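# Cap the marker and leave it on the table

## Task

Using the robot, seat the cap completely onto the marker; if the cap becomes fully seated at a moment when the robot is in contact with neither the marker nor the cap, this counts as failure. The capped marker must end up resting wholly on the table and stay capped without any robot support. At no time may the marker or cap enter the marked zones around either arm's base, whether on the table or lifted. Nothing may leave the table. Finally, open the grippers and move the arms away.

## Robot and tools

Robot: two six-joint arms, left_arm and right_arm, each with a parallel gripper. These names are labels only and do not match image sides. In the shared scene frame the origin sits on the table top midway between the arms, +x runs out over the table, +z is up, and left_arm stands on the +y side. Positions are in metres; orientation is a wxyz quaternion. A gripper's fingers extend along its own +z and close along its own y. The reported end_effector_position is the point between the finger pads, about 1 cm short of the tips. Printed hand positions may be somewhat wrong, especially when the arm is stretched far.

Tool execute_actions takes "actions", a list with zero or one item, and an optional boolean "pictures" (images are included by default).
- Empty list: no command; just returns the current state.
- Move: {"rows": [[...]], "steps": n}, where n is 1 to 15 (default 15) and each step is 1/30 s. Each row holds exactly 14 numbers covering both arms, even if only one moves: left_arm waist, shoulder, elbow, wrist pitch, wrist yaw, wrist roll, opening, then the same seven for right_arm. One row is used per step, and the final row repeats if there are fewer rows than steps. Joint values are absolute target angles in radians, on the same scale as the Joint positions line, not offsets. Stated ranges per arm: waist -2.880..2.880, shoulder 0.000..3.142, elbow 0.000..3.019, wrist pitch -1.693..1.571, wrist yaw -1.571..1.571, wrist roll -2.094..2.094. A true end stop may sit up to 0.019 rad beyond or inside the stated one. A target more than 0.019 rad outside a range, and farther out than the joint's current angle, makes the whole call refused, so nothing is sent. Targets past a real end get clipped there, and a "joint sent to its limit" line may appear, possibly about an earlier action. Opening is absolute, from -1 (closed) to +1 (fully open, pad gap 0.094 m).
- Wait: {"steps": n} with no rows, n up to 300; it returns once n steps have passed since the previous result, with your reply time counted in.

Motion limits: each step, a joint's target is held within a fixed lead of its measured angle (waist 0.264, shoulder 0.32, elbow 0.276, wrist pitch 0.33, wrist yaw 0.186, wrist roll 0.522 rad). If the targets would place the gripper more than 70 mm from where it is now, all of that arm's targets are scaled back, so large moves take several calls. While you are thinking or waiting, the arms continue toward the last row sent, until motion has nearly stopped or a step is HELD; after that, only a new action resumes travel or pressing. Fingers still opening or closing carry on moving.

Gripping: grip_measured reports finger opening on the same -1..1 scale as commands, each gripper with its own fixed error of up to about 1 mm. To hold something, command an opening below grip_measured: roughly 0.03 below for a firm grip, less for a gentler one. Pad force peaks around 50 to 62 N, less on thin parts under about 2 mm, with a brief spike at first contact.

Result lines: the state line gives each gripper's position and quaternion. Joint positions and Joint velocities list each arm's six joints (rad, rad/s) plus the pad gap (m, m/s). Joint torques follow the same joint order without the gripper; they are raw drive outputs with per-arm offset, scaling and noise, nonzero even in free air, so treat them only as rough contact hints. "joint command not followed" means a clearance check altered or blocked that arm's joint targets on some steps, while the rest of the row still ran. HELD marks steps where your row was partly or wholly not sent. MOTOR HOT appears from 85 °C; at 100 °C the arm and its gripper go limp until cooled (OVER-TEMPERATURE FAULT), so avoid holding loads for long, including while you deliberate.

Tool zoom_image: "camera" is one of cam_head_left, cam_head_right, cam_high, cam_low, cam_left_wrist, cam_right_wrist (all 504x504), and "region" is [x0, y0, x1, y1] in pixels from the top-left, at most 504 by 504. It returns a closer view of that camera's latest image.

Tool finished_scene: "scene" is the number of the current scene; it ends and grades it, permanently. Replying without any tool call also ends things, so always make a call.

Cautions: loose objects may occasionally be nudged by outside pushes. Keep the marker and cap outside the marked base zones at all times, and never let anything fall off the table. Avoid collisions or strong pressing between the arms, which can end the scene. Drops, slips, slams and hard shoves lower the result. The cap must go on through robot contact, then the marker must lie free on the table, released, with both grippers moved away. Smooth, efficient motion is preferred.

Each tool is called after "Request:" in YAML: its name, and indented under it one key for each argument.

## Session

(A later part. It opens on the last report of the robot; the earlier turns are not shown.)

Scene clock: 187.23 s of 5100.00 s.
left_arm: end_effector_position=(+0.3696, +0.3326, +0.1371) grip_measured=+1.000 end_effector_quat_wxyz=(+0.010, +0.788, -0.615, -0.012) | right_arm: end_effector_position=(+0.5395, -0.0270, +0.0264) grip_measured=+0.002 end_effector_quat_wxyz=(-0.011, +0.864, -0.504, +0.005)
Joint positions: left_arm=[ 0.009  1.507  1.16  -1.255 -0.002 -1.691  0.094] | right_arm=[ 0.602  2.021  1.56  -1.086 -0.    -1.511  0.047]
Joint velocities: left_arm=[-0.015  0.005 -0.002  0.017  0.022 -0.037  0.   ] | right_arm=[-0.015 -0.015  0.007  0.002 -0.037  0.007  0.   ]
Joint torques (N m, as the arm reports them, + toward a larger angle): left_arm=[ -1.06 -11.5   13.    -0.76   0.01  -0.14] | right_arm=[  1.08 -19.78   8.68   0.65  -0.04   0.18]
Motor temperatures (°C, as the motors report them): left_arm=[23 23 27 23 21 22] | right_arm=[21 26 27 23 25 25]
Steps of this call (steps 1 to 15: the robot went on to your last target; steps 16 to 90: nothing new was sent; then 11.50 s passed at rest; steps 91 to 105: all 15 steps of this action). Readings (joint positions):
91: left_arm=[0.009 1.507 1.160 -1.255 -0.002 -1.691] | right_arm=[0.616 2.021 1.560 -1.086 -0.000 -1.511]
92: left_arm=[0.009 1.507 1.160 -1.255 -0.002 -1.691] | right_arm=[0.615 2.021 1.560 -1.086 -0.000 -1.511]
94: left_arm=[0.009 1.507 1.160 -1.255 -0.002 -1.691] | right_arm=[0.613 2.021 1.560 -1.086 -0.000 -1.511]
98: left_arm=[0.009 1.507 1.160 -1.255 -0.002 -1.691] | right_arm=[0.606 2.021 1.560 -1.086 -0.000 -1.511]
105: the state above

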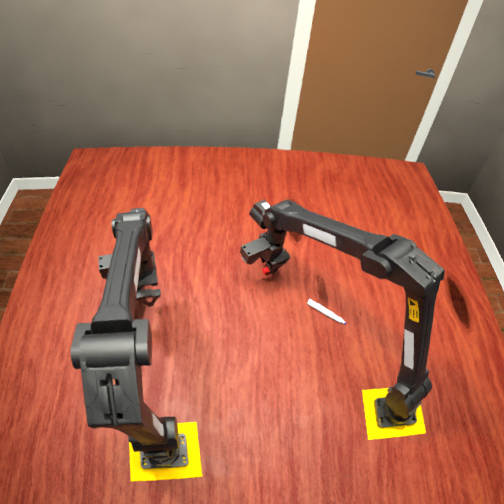

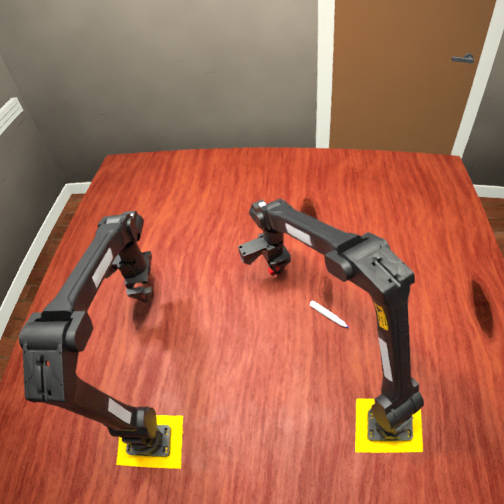

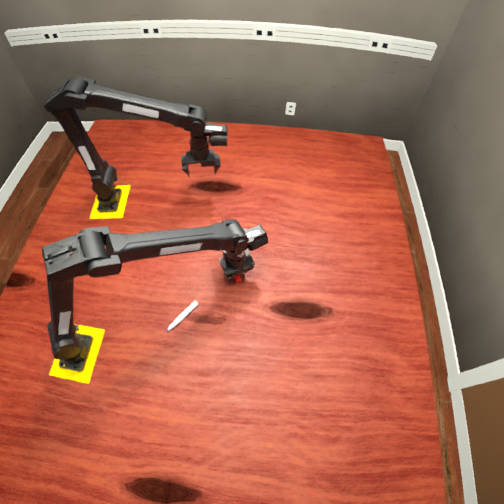

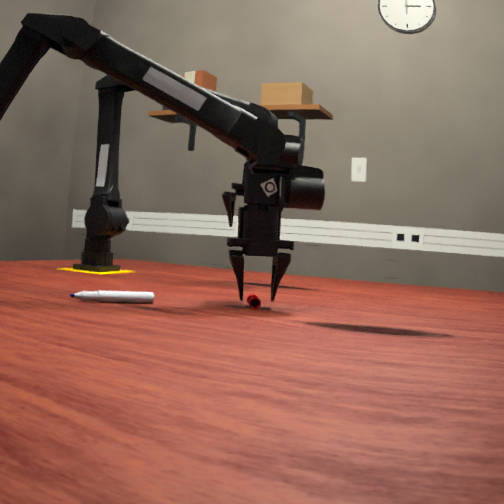

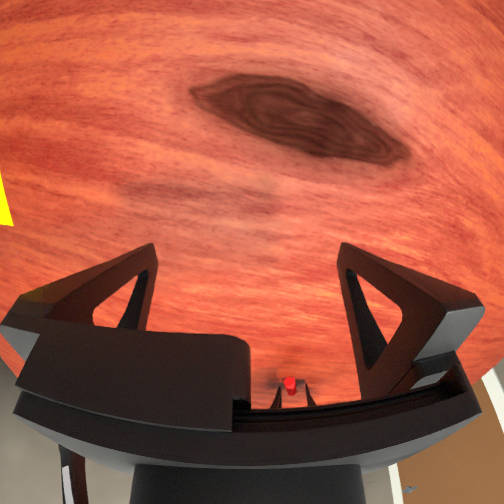

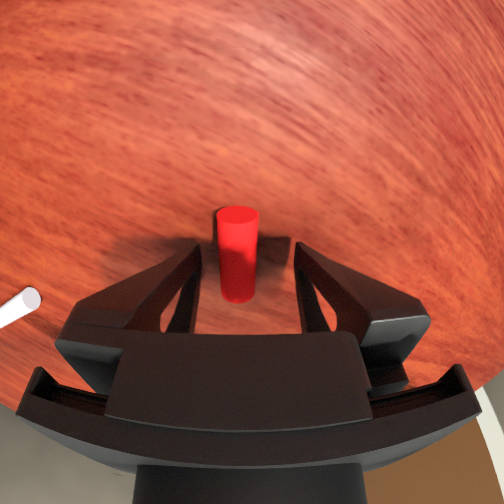

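Request:
execute_actions:
  actions:
    - {"rows":[[0,1.5,1.2,-1.27,0,-1.7,1,0.597,2.035,1.546,-1.07,0,-1.5,0],[0,1.5,1.2,-1.27,0,-1.7,1,0.597,2.035,1.54,-1.066,0,-1.5,0],[0,1.5,1.2,-1.27,0,-1.7,1,0.597,2.035,1.533,-1.062,0,-1.5,0]],"steps":15}
  pictures: false

Scene clock: 198.90 s of 5100.00 s.
left_arm: end_effector_position=(+0.3696, +0.3326, +0.1371) grip_measured=+1.000 end_effector_quat_wxyz=(+0.010, +0.788, -0.615, -0.012) | right_arm: end_effector_position=(+0.5318, -0.0320, +0.0173) grip_measured=+0.002 end_effector_quat_wxyz=(-0.003, +0.864, -0.504, +0.001)
Joint positions: left_arm=[ 0.009  1.507  1.16  -1.255 -0.002 -1.691  0.094] | right_arm=[ 0.602  2.021  1.534 -1.078 -0.    -1.511  0.047]
Joint velocities: left_arm=[ 0.005 -0.015 -0.002 -0.007 -0.022 -0.022  0.   ] | right_arm=[-0.015 -0.015  0.012  0.012  0.022 -0.051  0.001]
Joint torques (N m, as the arm reports them, + toward a larger angle): left_arm=[ -1.07 -11.57  13.    -0.76   0.01  -0.14] | right_arm=[  0.72 -20.25   9.15   0.44   0.     0.17]
Motor temperatures (°C, as the motors report them): left_arm=[23 23 28 23 21 22] | right_arm=[21 26 26 23 25 25]
Steps of this call (steps 1 to 15: the robot went on to your last target; steps 16 to 90: nothing new was sent; then 8.17 s passed at rest; steps 91 to 105: all 15 steps of this action). Readings (joint positions):
91: left_arm=[0.009 1.507 1.160 -1.255 -0.002 -1.691] | right_arm=[0.602 2.021 1.559 -1.085 -0.000 -1.511]
92: left_arm=[0.009 1.507 1.160 -1.255 -0.002 -1.691] | right_arm=[0.602 2.021 1.556 -1.084 -0.000 -1.511]
94: left_arm=[0.009 1.507 1.160 -1.255 -0.002 -1.691] | right_arm=[0.602 2.021 1.546 -1.079 -0.000 -1.511]
98: left_arm=[0.009 1.507 1.160 -1.255 -0.002 -1.691] | right_arm=[0.602 2.021 1.534 -1.078 -0.000 -1.511]
105: the state above

Request:
execute_actions:
  actions:
    - {"rows":[[0,1.5,1.2,-1.27,0,-1.7,1,0.597,2.025,1.535,-1.062,0,-1.5,-0.2],[0,1.5,1.2,-1.27,0,-1.7,1,0.597,2.025,1.535,-1.062,0,-1.5,-0.35],[0,1.5,1.2,-1.27,0,-1.7,1,0.597,2.025,1.535,-1.062,0,-1.5,-0.45],[0,1.5,1.2,-1.27,0,-1.7,1,0.597,2.025,1.535,-1.062,0,-1.5,-0.52],[0,1.5,1.2,-1.27,0,-1.7,1,0.597,2.025,1.535,-1.062,0,-1.5,-0.57],[0,1.5,1.2,-1.27,0,-1.7,1,0.597,2.025,1.535,-1.062,0,-1.5,-0.61],[0,1.5,1.2,-1.27,0,-1.7,1,0.597,2.025,1.535,-1.062,0,-1.5,-0.64],[0,1.5,1.2,-1.27,0,-1.7,1,0.597,2.025,1.535,-1.062,0,-1.5,-0.67]],"steps":15}

Request:
zoom_image:
  camera: "cam_low"
  region: [200,240,320,330]

Scene clock: 207.53 s of 5100.00 s.
left_arm: end_effector_position=(+0.3696, +0.3326, +0.1371) grip_measured=+1.000 end_effector_quat_wxyz=(+0.010, +0.788, -0.615, -0.012) | right_arm: end_effector_position=(+0.5318, -0.0320, +0.0173) grip_measured=-0.626 end_effector_quat_wxyz=(-0.003, +0.864, -0.504, +0.001)
Joint positions: left_arm=[ 0.009  1.507  1.16  -1.255 -0.002 -1.691  0.094] | right_arm=[ 0.602  2.021  1.534 -1.078 -0.    -1.51   0.018]
Joint velocities: left_arm=[ 0.015  0.005  0.007 -0.012 -0.037  0.022  0.   ] | right_arm=[-0.005 -0.024 -0.012 -0.002 -0.007 -0.022  0.   ]
Joint torques (N m, as the arm reports them, + toward a larger angle): left_arm=[ -1.07 -11.6   12.99  -0.75   0.01  -0.14] | right_arm=[  0.55 -21.21   9.45   0.52   0.05   0.15]
Motor temperatures (°C, as the motors report them): left_arm=[23 23 28 23 21 22] | right_arm=[21 26 26 23 25 25]
Steps of this call (steps 1 to 15: the robot went on to your last target; steps 16 to 90: nothing new was sent; then 5.13 s passed at rest; steps 91 to 105: all 15 steps of this action). Readings (joint positions):
91: left_arm=[0.009 1.507 1.160 -1.255 -0.002 -1.691] | right_arm=[0.602 2.021 1.534 -1.078 -0.000 -1.511]
92: left_arm=[0.009 1.507 1.160 -1.255 -0.002 -1.691] | right_arm=[0.602 2.021 1.534 -1.078 -0.000 -1.511]
94: left_arm=[0.009 1.507 1.160 -1.255 -0.002 -1.691] | right_arm=[0.602 2.021 1.534 -1.078 -0.000 -1.511]
98: left_arm=[0.009 1.507 1.160 -1.255 -0.002 -1.691] | right_arm=[0.602 2.021 1.534 -1.078 -0.000 -1.510]
105: the state above

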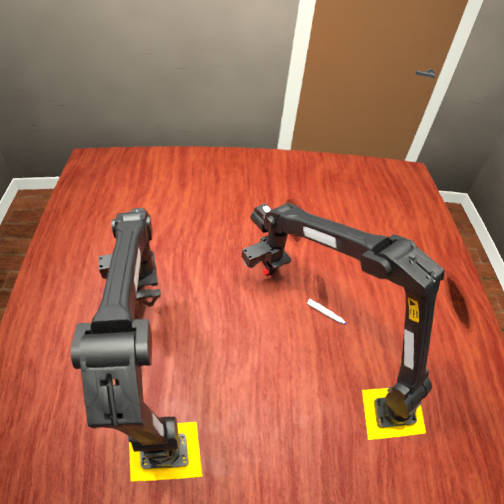

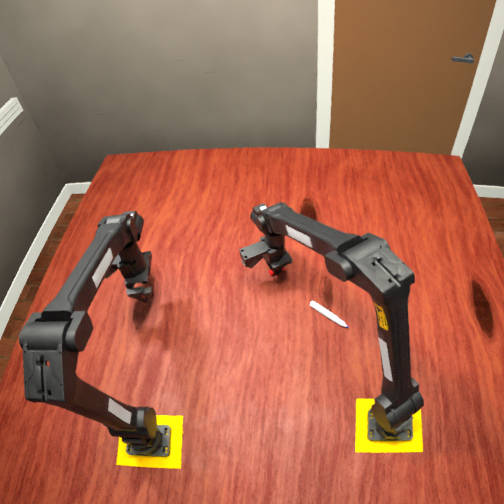

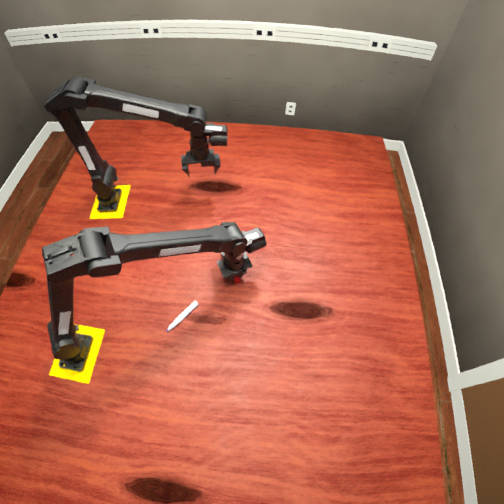

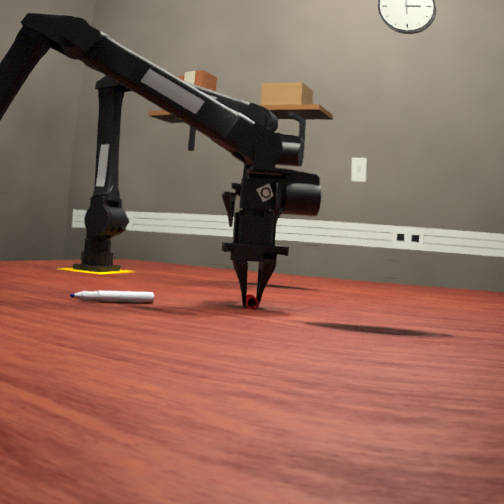

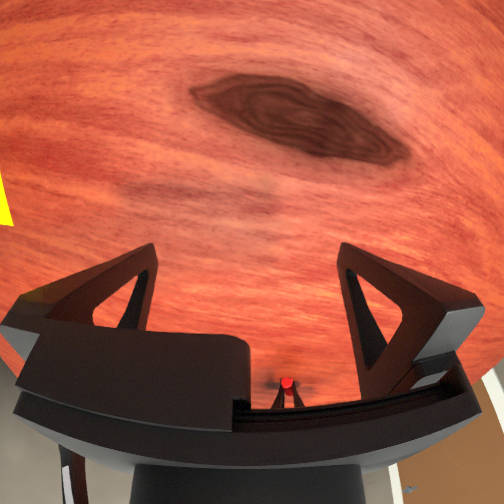

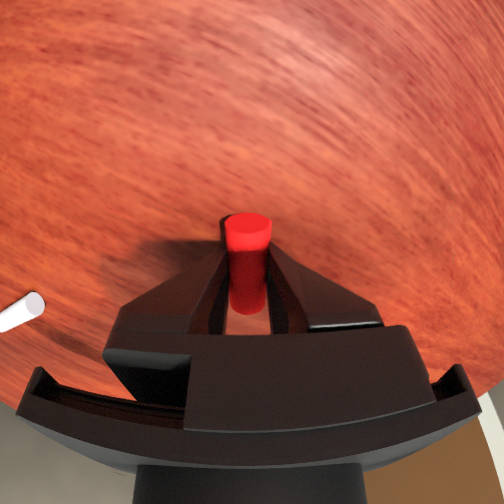

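Region (200, 240, 320, 330) of cam_low's 504x504 image, scaled by 4.200, with more detail than that image has; it fills the top 378 rows of this view, and the rest is white.

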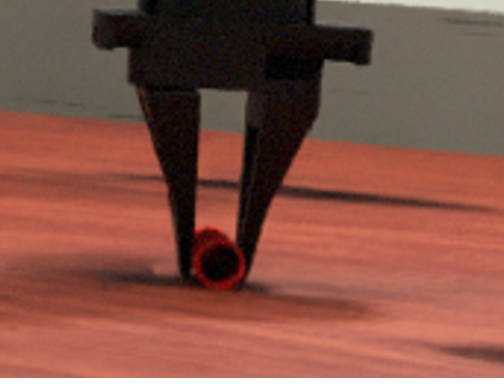

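Request:
execute_actions:
  actions:
    - {"rows":[[-0.02,1.51,1.22,-1.27,0,-1.7,1,0.597,2.0,1.55,-1.075,0,-1.5,-0.66],[-0.04,1.53,1.24,-1.27,0,-1.7,1,0.597,1.985,1.555,-1.09,0,-1.5,-0.66],[-0.06,1.55,1.26,-1.27,0,-1.7,1,0.597,1.97,1.56,-1.11,0,-1.5,-0.66],[-0.08,1.57,1.28,-1.27,0,-1.7,1,0.597,1.955,1.56,-1.13,0,-1.5,-0.66],[-0.1,1.59,1.3,-1.27,0,-1.7,1,0.59,1.94,1.56,-1.15,0,-1.45,-0.66],[-0.12,1.61,1.32,-1.27,0,-1.7,1,0.58,1.925,1.56,-1.17,0,-1.37,-0.66],[-0.14,1.63,1.34,-1.27,0,-1.7,1,0.56,1.91,1.56,-1.19,0,-1.28,-0.66],[-0.16,1.65,1.36,-1.27,0,-1.7,1,0.53,1.9,1.56,-1.2,0,-1.19,-0.66],[-0.18,1.67,1.38,-1.27,0,-1.7,1,0.5,1.9,1.56,-1.2,0,-1.1,-0.66],[-0.2,1.69,1.4,-1.27,0,-1.7,1,0.465,1.9,1.56,-1.2,0,-1.01,-0.66],[-0.22,1.71,1.42,-1.27,0,-1.7,1,0.43,1.9,1.56,-1.2,0,-0.92,-0.66],[-0.24,1.73,1.44,-1.27,0,-1.7,1,0.395,1.9,1.56,-1.2,0,-0.83,-0.66],[-0.26,1.75,1.46,-1.27,0,-1.7,1,0.36,1.9,1.56,-1.2,0,-0.74,-0.66],[-0.28,1.77,1.48,-1.27,0,-1.7,1,0.325,1.9,1.56,-1.2,0,-0.65,-0.66],[-0.3,1.79,1.5,-1.27,0,-1.7,1,0.29,1.9,1.56,-1.2,0,-0.56,-0.66]],"steps":15}
  pictures: false

Request:
execute_actions:
  actions:
    - {"rows":[[-0.33,1.8,1.52,-1.27,0,-1.7,1,0.255,1.9,1.56,-1.2,0,-0.47,-0.66],[-0.36,1.81,1.54,-1.27,0,-1.7,1,0.22,1.9,1.56,-1.2,0,-0.38,-0.66],[-0.39,1.82,1.56,-1.27,0,-1.7,1,0.185,1.9,1.56,-1.2,0,-0.29,-0.66],[-0.42,1.83,1.58,-1.27,0,-1.7,1,0.15,1.9,1.56,-1.2,0,-0.2,-0.66],[-0.45,1.845,1.6,-1.27,0,-1.7,1,0.115,1.9,1.56,-1.2,0,-0.11,-0.66],[-0.48,1.86,1.62,-1.27,0,-1.7,1,0.08,1.9,1.56,-1.2,0,-0.02,-0.66],[-0.51,1.875,1.635,-1.27,0,-1.7,1,0.045,1.9,1.56,-1.2,0,0.07,-0.66],[-0.54,1.89,1.65,-1.28,0,-1.7,1,0.01,1.9,1.56,-1.2,0,0.16,-0.66],[-0.57,1.905,1.665,-1.28,0,-1.7,1,-0.025,1.9,1.56,-1.2,0,0.25,-0.66],[-0.6,1.92,1.68,-1.28,0,-1.7,1,-0.06,1.9,1.56,-1.2,0,0.34,-0.66],[-0.63,1.935,1.695,-1.28,0,-1.7,1,-0.09,1.9,1.56,-1.2,0,0.43,-0.66],[-0.66,1.95,1.71,-1.29,0,-1.7,1,-0.12,1.9,1.56,-1.2,0,0.52,-0.66],[-0.69,1.965,1.725,-1.29,0,-1.7,1,-0.14,1.9,1.56,-1.2,0,0.61,-0.66],[-0.72,1.98,1.74,-1.29,0,-1.7,1,-0.16,1.9,1.56,-1.2,0,0.7,-0.66],[-0.75,1.995,1.755,-1.29,0,-1.7,1,-0.18,1.9,1.56,-1.2,0,0.79,-0.66]],"steps":15}
  pictures: false

Request:
execute_actions:
  actions:
    - {"rows":[[-0.78,2.01,1.77,-1.3,0,-1.71,1,-0.19,1.9,1.56,-1.2,0,0.88,-0.66],[-0.81,2.025,1.785,-1.3,0,-1.72,1,-0.2,1.9,1.56,-1.2,0,0.97,-0.66],[-0.835,2.04,1.8,-1.3,0,-1.73,1,-0.2,1.9,1.56,-1.2,0,1.06,-0.66],[-0.86,2.05,1.81,-1.3,0,-1.73,1,-0.2,1.9,1.56,-1.2,0,1.15,-0.66],[-0.88,2.06,1.82,-1.3,0,-1.73,1,-0.2,1.9,1.56,-1.2,0,1.24,-0.66],[-0.895,2.065,1.83,-1.305,0,-1.73,1,-0.2,1.9,1.56,-1.2,0,1.33,-0.66],[-0.905,2.07,1.835,-1.305,0,-1.73,1,-0.2,1.9,1.56,-1.2,0,1.42,-0.66],[-0.905,2.07,1.835,-1.305,0,-1.73,1,-0.2,1.9,1.56,-1.2,0,1.51,-0.66],[-0.905,2.07,1.835,-1.305,0,-1.73,1,-0.2,1.9,1.56,-1.2,0,1.6,-0.66],[-0.905,2.07,1.835,-1.305,0,-1.73,1,-0.2,1.9,1.56,-1.2,0,1.7,-0.66],[-0.905,2.07,1.835,-1.305,0,-1.73,1,-0.2,1.9,1.56,-1.2,0,1.8,-0.66]],"steps":15}
  pictures: false

Request:
execute_actions:
  actions:
    - {"steps":15}

Scene clock: 249.63 s of 5100.00 s.
left_arm: end_effector_position=(+0.4632, +0.2090, +0.1192) grip_measured=+1.000 end_effector_quat_wxyz=(-0.007, -0.700, +0.714, +0.010) | right_arm: end_effector_position=(+0.5645, -0.1262, +0.0831) grip_measured=-0.626 end_effector_quat_wxyz=(+0.011, -0.645, +0.764, -0.002)
Joint positions: left_arm=[-0.256  1.754  1.419 -1.26  -0.002 -1.692  0.094] | right_arm=[ 0.431  1.902  1.534 -1.179 -0.002 -0.998  0.018]
Joint velocities: left_arm=[-0.601  0.611  0.525  0.002  0.051  0.007  0.   ] | right_arm=[-1.04  -0.083 -0.002 -0.007  0.007  1.78   0.   ]
Joint torques (N m, as the arm reports them, + toward a larger angle): left_arm=[ -1.09 -15.23  13.89  -0.55   0.    -0.12] | right_arm=[ -0.62 -19.83  11.7   -0.33   0.02   0.14]
Motor temperatures (°C, as the motors report them): left_arm=[23 23 28 23 21 22] | right_arm=[21 26 27 23 25 25]
Steps of this call (steps 1 to 15: the robot went on to your last target; steps 16 to 90: nothing new was sent; then 38.60 s passed at rest; steps 91 to 105: all 15 steps of this action). Readings (joint positions):
91: left_arm=[0.008 1.507 1.160 -1.255 -0.002 -1.691] | right_arm=[0.602 2.021 1.534 -1.078 -0.000 -1.510]
92: left_arm=[0.005 1.508 1.164 -1.256 -0.002 -1.691] | right_arm=[0.602 2.020 1.534 -1.078 -0.000 -1.510]
94: left_arm=[-0.013 1.524 1.186 -1.260 -0.002 -1.692] | right_arm=[0.602 2.015 1.534 -1.090 -0.000 -1.510]
98: left_arm=[-0.093 1.599 1.279 -1.260 -0.002 -1.692] | right_arm=[0.592 1.977 1.534 -1.158 -0.000 -1.401]
105: the state above

Scene clock: 250.13 s of 5100.00 s.
left_arm: end_effector_position=(+0.4657, -0.0421, +0.1089) grip_measured=+1.000 end_effector_quat_wxyz=(+0.008, -0.534, +0.845, -0.014) | right_arm: end_effector_position=(+0.5983, -0.4637, +0.0837) grip_measured=-0.626 end_effector_quat_wxyz=(+0.011, +0.234, +0.972, -0.000)
Joint positions: left_arm=[-0.68   1.956  1.688 -1.271 -0.002 -1.692  0.094] | right_arm=[-0.171  1.901  1.534 -1.182  0.001  0.273  0.018]
Joint velocities: left_arm=[-0.972  0.435  0.462 -0.007  0.051 -0.007  0.   ] | right_arm=[-0.864 -0.005  0.002 -0.017  0.022  2.747 -0.001]
Joint torques (N m, as the arm reports them, + toward a larger angle): left_arm=[ -1.19 -17.36  13.17  -0.75   0.01  -0.13] | right_arm=[  4.74 -20.2   12.53  -0.32   0.05   0.08]
Motor temperatures (°C, as the motors report them): left_arm=[23 23 28 23 21 22] | right_arm=[21 26 27 23 25 25]
Steps of this call (steps 1 to 15: all 15 steps of this action). Readings (joint positions):
1: left_arm=[-0.277 1.774 1.437 -1.260 -0.002 -1.692] | right_arm=[0.394 1.901 1.534 -1.179 -0.002 -0.932]
2: left_arm=[-0.298 1.793 1.455 -1.260 -0.002 -1.692] | right_arm=[0.356 1.901 1.534 -1.179 -0.002 -0.864]
4: left_arm=[-0.344 1.825 1.490 -1.260 -0.002 -1.692] | right_arm=[0.276 1.901 1.534 -1.179 -0.002 -0.723]
8: left_arm=[-0.454 1.871 1.562 -1.261 -0.002 -1.692] | right_arm=[0.107 1.901 1.534 -1.179 -0.002 -0.409]
15: the state above

Scene clock: 250.63 s of 5100.00 s.
left_arm: end_effector_position=(+0.3826, -0.1769, +0.0658) grip_measured=+1.000 end_effector_quat_wxyz=(-0.005, -0.435, +0.900, +0.012) | right_arm: end_effector_position=(+0.5946, -0.4769, +0.0837) grip_measured=-0.626 end_effector_quat_wxyz=(+0.007, +0.796, +0.606, +0.005)
Joint positions: left_arm=[-0.935  2.086  1.78  -1.29   0.002 -1.719  0.094] | right_arm=[-0.195  1.901  1.534 -1.185  0.001  1.618  0.018]
Joint velocities: left_arm=[ 0.151  0.005  0.046  0.002 -0.037  0.022  0.   ] | right_arm=[ 0.024  0.015  0.002  0.007 -0.051  1.077 -0.   ]
Joint torques (N m, as the arm reports them, + toward a larger angle): left_arm=[  1.38 -21.75  14.13  -0.75  -0.15  -0.13] | right_arm=[  0.68 -20.43  12.52  -0.29   0.09   0.15]
Motor temperatures (°C, as the motors report them): left_arm=[23 23 29 23 21 22] | right_arm=[21 26 27 23 25 25]
Steps of this call (steps 1 to 15: all 15 steps of this action). Readings (joint positions):
1: left_arm=[-0.713 1.972 1.704 -1.273 -0.002 -1.693] | right_arm=[-0.198 1.901 1.534 -1.182 0.002 0.373]
2: left_arm=[-0.746 1.987 1.719 -1.277 -0.002 -1.696] | right_arm=[-0.219 1.901 1.534 -1.183 0.002 0.473]
4: left_arm=[-0.808 2.019 1.745 -1.280 -0.002 -1.705] | right_arm=[-0.242 1.901 1.534 -1.185 0.002 0.672]
8: left_arm=[-0.908 2.071 1.776 -1.285 0.001 -1.714] | right_arm=[-0.232 1.901 1.534 -1.185 0.002 1.070]
15: the state above

Scene clock: 251.13 s of 5100.00 s.
left_arm: end_effector_position=(+0.3942, -0.1668, +0.0665) grip_measured=+1.000 end_effector_quat_wxyz=(-0.004, -0.447, +0.895, +0.011) | right_arm: end_effector_position=(+0.5946, -0.4769, +0.0837) grip_measured=-0.626 end_effector_quat_wxyz=(+0.007, +0.843, +0.538, +0.006)
Joint positions: left_arm=[-0.911  2.086  1.782 -1.29   0.002 -1.721  0.094] | right_arm=[-0.195  1.901  1.534 -1.185  0.001  1.783  0.018]
Joint velocities: left_arm=[ 0.005  0.005  0.022  0.002 -0.007  0.022  0.   ] | right_arm=[-0.015 -0.024 -0.022  0.007 -0.022  0.022  0.001]
Joint torques (N m, as the arm reports them, + toward a larger angle): left_arm=[  0.35 -21.78  14.3   -0.71  -0.14  -0.14] | right_arm=[  0.51 -20.15  12.34  -0.37   0.06   0.15]
Motor temperatures (°C, as the motors report them): left_arm=[23 23 29 23 21 22] | right_arm=[21 26 27 23 25 25]
Steps of this call (steps 1 to 15: the robot went on to your last target). Readings (joint positions):
1: left_arm=[-0.931 2.086 1.781 -1.290 0.002 -1.720] | right_arm=[-0.195 1.901 1.534 -1.185 0.001 1.652]
2: left_arm=[-0.926 2.086 1.782 -1.290 0.002 -1.720] | right_arm=[-0.195 1.901 1.534 -1.185 0.001 1.680]
4: left_arm=[-0.918 2.086 1.782 -1.290 0.002 -1.720] | right_arm=[-0.195 1.901 1.534 -1.185 0.001 1.719]
8: left_arm=[-0.911 2.086 1.782 -1.290 0.002 -1.721] | right_arm=[-0.195 1.901 1.534 -1.185 0.001 1.761]
15: the state above

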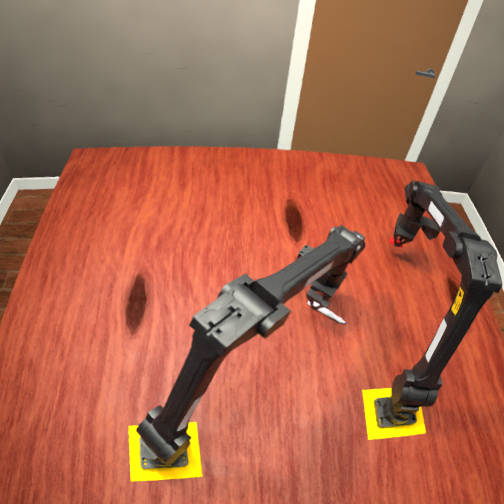

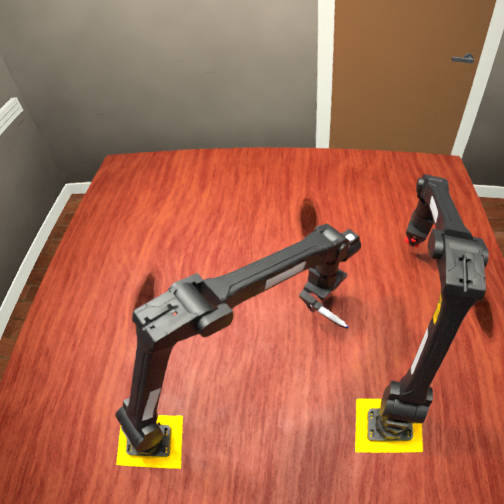

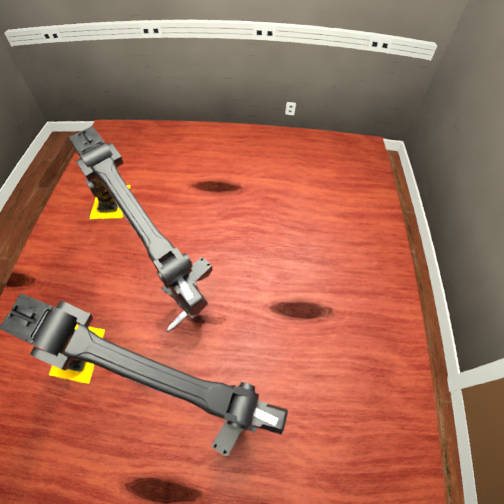

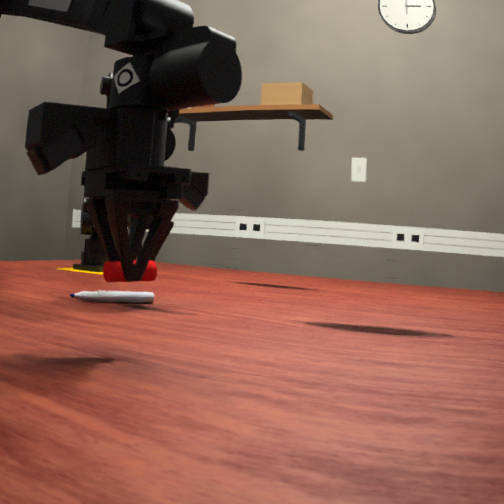

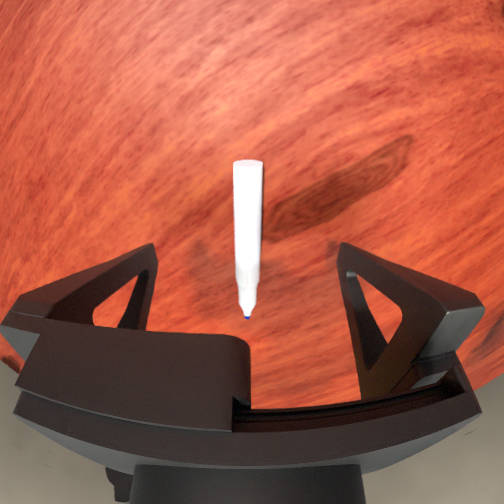

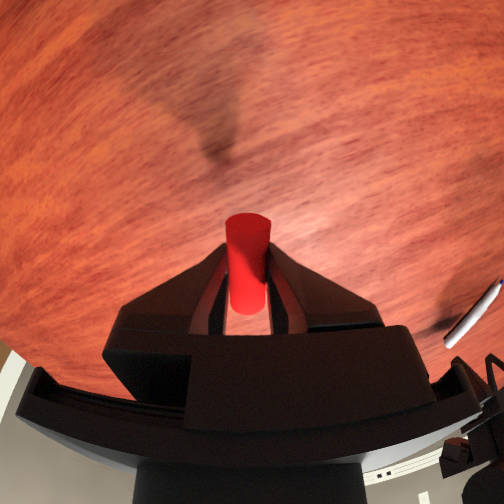

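Request:
execute_actions:
  actions:
    - {"rows":[[-0.902,2.085,1.79,-1.28,0,-1.72,0.8,-0.19,1.9,1.56,-1.2,0,1.8,-0.66],[-0.899,2.09,1.78,-1.265,0,-1.715,0.6,-0.18,1.9,1.56,-1.2,0,1.8,-0.66],[-0.896,2.095,1.77,-1.25,0,-1.71,0.5,-0.17,1.9,1.56,-1.2,0,1.8,-0.66],[-0.893,2.1,1.76,-1.235,0,-1.705,0.4,-0.16,1.9,1.56,-1.2,0,1.8,-0.66],[-0.89,2.105,1.75,-1.22,0,-1.7,0.3,-0.15,1.9,1.56,-1.2,0,1.8,-0.66],[-0.887,2.11,1.74,-1.205,0,-1.695,0.2,-0.14,1.9,1.56,-1.2,0,1.8,-0.66],[-0.884,2.112,1.73,-1.19,0,-1.69,0.1,-0.13,1.9,1.56,-1.2,0,1.8,-0.66],[-0.882,2.112,1.72,-1.175,0,-1.69,0,-0.12,1.9,1.56,-1.2,0,1.8,-0.66],[-0.882,2.112,1.71,-1.16,0,-1.69,0,-0.11,1.9,1.56,-1.2,0,1.8,-0.66],[-0.882,2.112,1.705,-1.145,0,-1.69,0,-0.1,1.9,1.56,-1.2,0,1.8,-0.66],[-0.882,2.112,1.705,-1.135,0,-1.69,0,-0.1,1.9,1.56,-1.2,0,1.8,-0.66]],"steps":15}
  pictures: false

Request:
execute_actions:
  actions:
    - {"steps":10}

Request:
zoom_image:
  camera: "cam_low"
  region: [60,230,200,330]

Scene clock: 273.57 s of 5100.00 s.
left_arm: end_effector_position=(+0.4015, -0.1592, +0.0178) grip_measured=+0.003 end_effector_quat_wxyz=(-0.001, -0.446, +0.895, +0.000) | right_arm: end_effector_position=(+0.6050, -0.4167, +0.0837) grip_measured=-0.626 end_effector_quat_wxyz=(+0.006, +0.815, +0.580, +0.007)
Joint positions: left_arm=[-0.894  2.119  1.702 -1.155  0.002 -1.701  0.047] | right_arm=[-0.088  1.901  1.534 -1.185  0.     1.789  0.018]
Joint velocities: left_arm=[ 0.015  0.073 -0.032  0.037 -0.066  0.007  0.001] | right_arm=[ 0.112 -0.005  0.002 -0.007  0.022 -0.11  -0.   ]
Joint torques (N m, as the arm reports them, + toward a larger angle): left_arm=[  0.61 -21.46   9.5    0.71  -0.13   0.09] | right_arm=[ -0.13 -20.65  12.68  -0.45   0.11   0.21]
Motor temperatures (°C, as the motors report them): left_arm=[23 24 29 23 21 22] | right_arm=[21 26 28 23 25 25]
Steps of this call (steps 1 to 15: the robot went on to your last target; steps 16 to 90: nothing new was sent; then 18.93 s passed at rest; steps 91 to 105: all 15 steps of this action). Readings (joint positions):
91: left_arm=[-0.911 2.086 1.782 -1.290 0.002 -1.721] | right_arm=[-0.195 1.901 1.534 -1.185 0.001 1.789]
92: left_arm=[-0.911 2.086 1.782 -1.289 0.002 -1.721] | right_arm=[-0.195 1.901 1.534 -1.185 0.001 1.789]
94: left_arm=[-0.911 2.086 1.777 -1.272 0.002 -1.719] | right_arm=[-0.191 1.901 1.534 -1.185 0.001 1.789]
98: left_arm=[-0.907 2.090 1.743 -1.217 0.002 -1.709] | right_arm=[-0.162 1.901 1.534 -1.185 0.001 1.789]
105: the state above

Scene clock: 273.90 s of 5100.00 s.
left_arm: end_effector_position=(+0.4020, -0.1590, +0.0155) grip_measured=+0.003 end_effector_quat_wxyz=(-0.001, -0.445, +0.895, +0.001) | right_arm: end_effector_position=(+0.6045, -0.4203, +0.0837) grip_measured=-0.626 end_effector_quat_wxyz=(+0.006, +0.817, +0.577, +0.006)
Joint positions: left_arm=[-0.893  2.122  1.701 -1.151  0.002 -1.7    0.047] | right_arm=[-0.095  1.901  1.534 -1.185  0.     1.789  0.018]
Joint velocities: left_arm=[-0.015 -0.015 -0.002  0.007 -0.022  0.022  0.001] | right_arm=[ 0.005  0.005  0.007  0.027  0.066 -0.022  0.   ]
Joint torques (N m, as the arm reports them, + toward a larger angle): left_arm=[  0.64 -21.47   9.4    0.63  -0.14   0.09] | right_arm=[  1.74 -20.12  12.41  -0.42   0.16   0.13]
Motor temperatures (°C, as the motors report them): left_arm=[23 24 29 23 21 22] | right_arm=[21 26 28 23 25 25]
Steps of this call (steps 1 to 10: the robot went on to your last target). Readings (joint positions):
1: left_arm=[-0.893 2.121 1.701 -1.154 0.002 -1.701] | right_arm=[-0.086 1.901 1.534 -1.185 0.000 1.789]
2: left_arm=[-0.893 2.122 1.701 -1.153 0.002 -1.701] | right_arm=[-0.085 1.901 1.534 -1.185 0.000 1.789]
4: left_arm=[-0.893 2.122 1.701 -1.153 0.002 -1.700] | right_arm=[-0.088 1.901 1.534 -1.185 0.000 1.789]
8: left_arm=[-0.893 2.122 1.701 -1.151 0.002 -1.700] | right_arm=[-0.093 1.901 1.534 -1.185 0.000 1.789]
10: the state above

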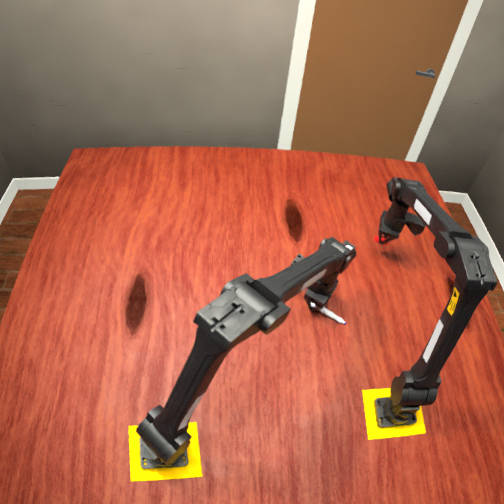

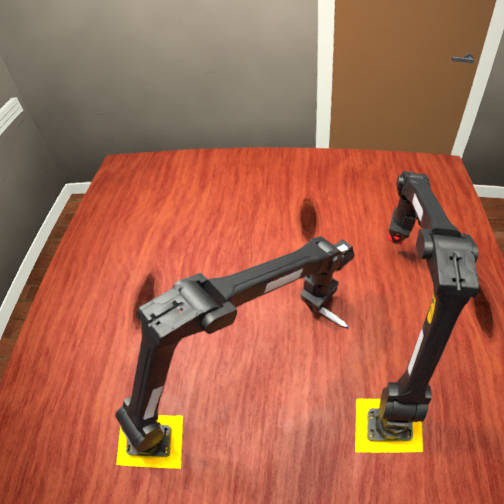

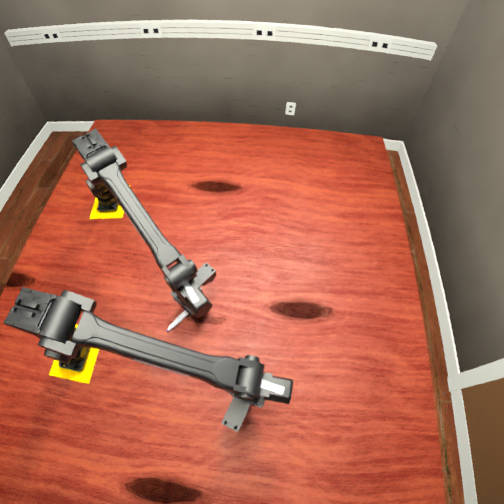

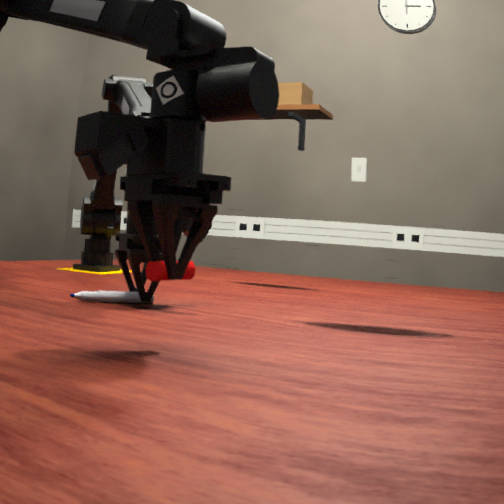

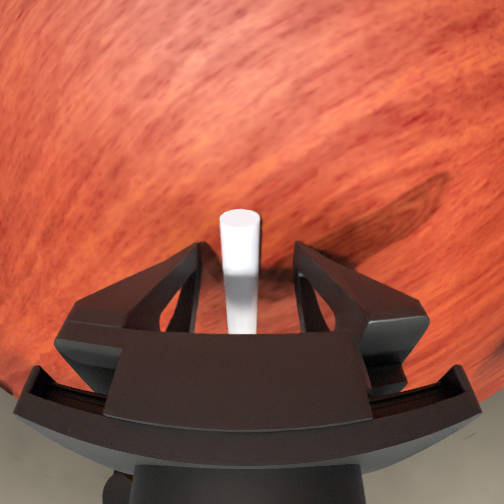

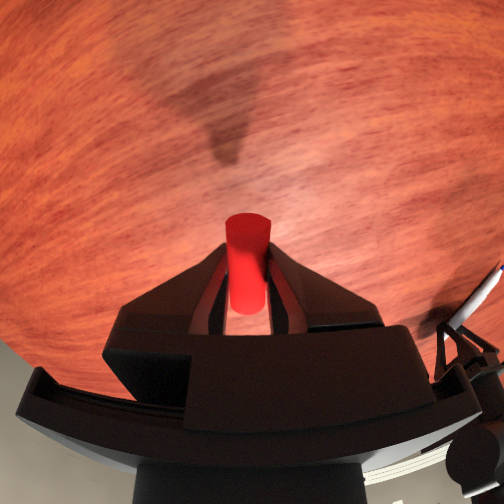

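Region (60, 230, 200, 330) of cam_low's 504x504 image, scaled by 3.600, with more detail than that image has; it fills the top 360 rows of this view, and the rest is white.

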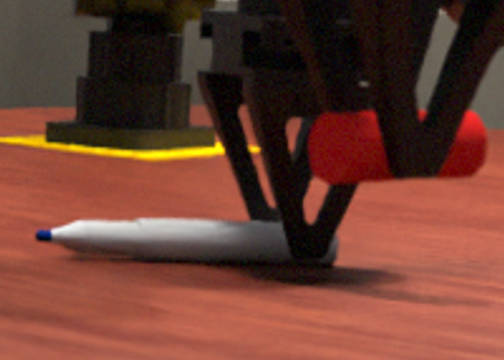

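Nudge slightly toward the back end, then close.

Request:
execute_actions:
  actions:
    - {"rows":[[-0.875,2.112,1.705,-1.135,0,-1.68,-0.1,-0.1,1.9,1.56,-1.2,0,1.8,-0.66],[-0.87,2.112,1.705,-1.135,0,-1.68,-0.2,-0.1,1.9,1.56,-1.2,0,1.8,-0.66],[-0.87,2.112,1.705,-1.135,0,-1.68,-0.25,-0.1,1.9,1.56,-1.2,0,1.8,-0.66],[-0.87,2.112,1.705,-1.135,0,-1.68,-0.3,-0.1,1.9,1.56,-1.2,0,1.8,-0.66],[-0.87,2.112,1.705,-1.135,0,-1.68,-0.35,-0.1,1.9,1.56,-1.2,0,1.8,-0.66],[-0.87,2.112,1.705,-1.135,0,-1.68,-0.4,-0.1,1.9,1.56,-1.2,0,1.8,-0.66],[-0.87,2.112,1.705,-1.135,0,-1.68,-0.45,-0.1,1.9,1.56,-1.2,0,1.8,-0.66],[-0.87,2.112,1.705,-1.135,0,-1.68,-0.5,-0.1,1.9,1.56,-1.2,0,1.8,-0.66],[-0.87,2.112,1.705,-1.135,0,-1.68,-0.55,-0.1,1.9,1.56,-1.2,0,1.8,-0.66],[-0.87,2.112,1.705,-1.135,0,-1.68,-0.6,-0.1,1.9,1.56,-1.2,0,1.8,-0.66],[-0.87,2.112,1.705,-1.135,0,-1.68,-0.64,-0.1,1.9,1.56,-1.2,0,1.8,-0.66],[-0.87,2.112,1.705,-1.135,0,-1.68,-0.68,-0.1,1.9,1.56,-1.2,0,1.8,-0.66]],"steps":15}

Scene clock: 288.43 s of 5100.00 s.
left_arm: end_effector_position=(+0.4065, -0.1544, +0.0155) grip_measured=-0.645 end_effector_quat_wxyz=(-0.001, -0.445, +0.895, +0.000) | right_arm: end_effector_position=(+0.6045, -0.4203, +0.0837) grip_measured=-0.626 end_effector_quat_wxyz=(+0.006, +0.817, +0.577, +0.006)
Joint positions: left_arm=[-0.883  2.122  1.701 -1.151  0.002 -1.689  0.017] | right_arm=[-0.095  1.901  1.534 -1.185  0.     1.789  0.018]
Joint velocities: left_arm=[ 0.005 -0.005  0.012  0.012 -0.037 -0.022 -0.   ] | right_arm=[ 0.005 -0.005  0.007 -0.002 -0.037  0.007  0.   ]
Joint torques (N m, as the arm reports them, + toward a larger angle): left_arm=[  0.92 -21.31   9.36   0.66  -0.14   0.09] | right_arm=[  0.33 -20.89  12.44  -0.56   0.07   0.16]
Motor temperatures (°C, as the motors report them): left_arm=[23 25 28 23 21 22] | right_arm=[21 26 29 23 25 25]
Steps of this call (steps 1 to 15: the robot went on to your last target; steps 16 to 90: nothing new was sent; then 11.03 s passed at rest; steps 91 to 105: all 15 steps of this action). Readings (joint positions):
91: left_arm=[-0.893 2.122 1.701 -1.151 0.002 -1.698] | right_arm=[-0.095 1.901 1.534 -1.185 0.000 1.789]
92: left_arm=[-0.892 2.122 1.701 -1.151 0.002 -1.696] | right_arm=[-0.095 1.901 1.534 -1.185 0.000 1.789]
94: left_arm=[-0.891 2.122 1.701 -1.151 0.002 -1.693] | right_arm=[-0.095 1.901 1.534 -1.185 0.000 1.789]
98: left_arm=[-0.885 2.122 1.701 -1.151 0.002 -1.691] | right_arm=[-0.095 1.901 1.534 -1.185 0.000 1.789]
105: the state above

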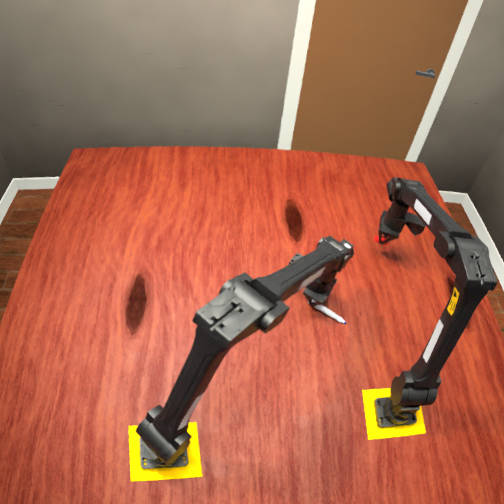

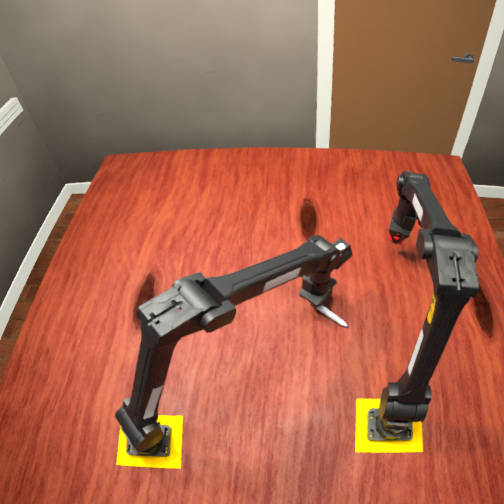

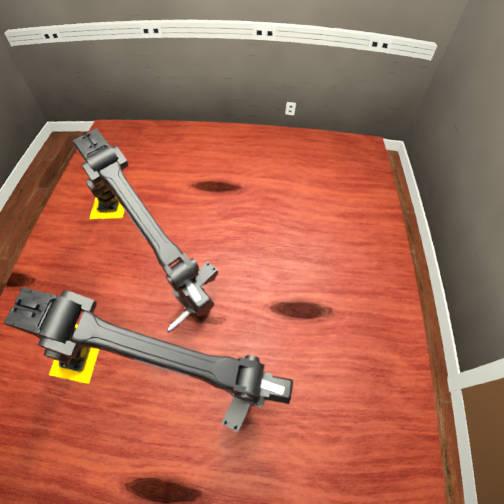

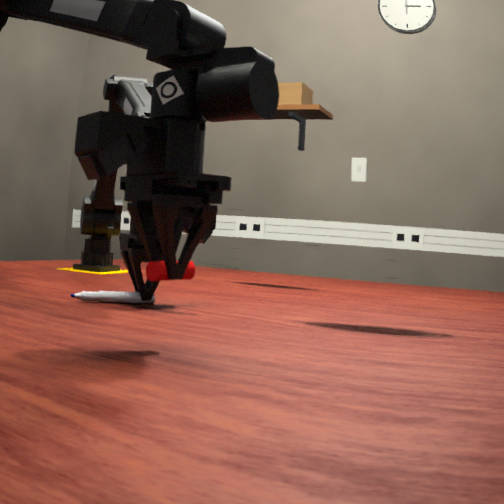

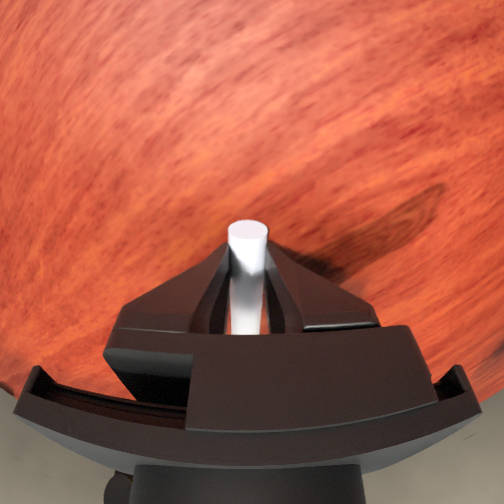

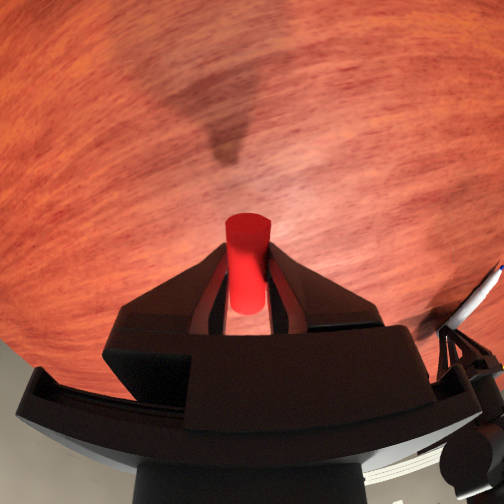

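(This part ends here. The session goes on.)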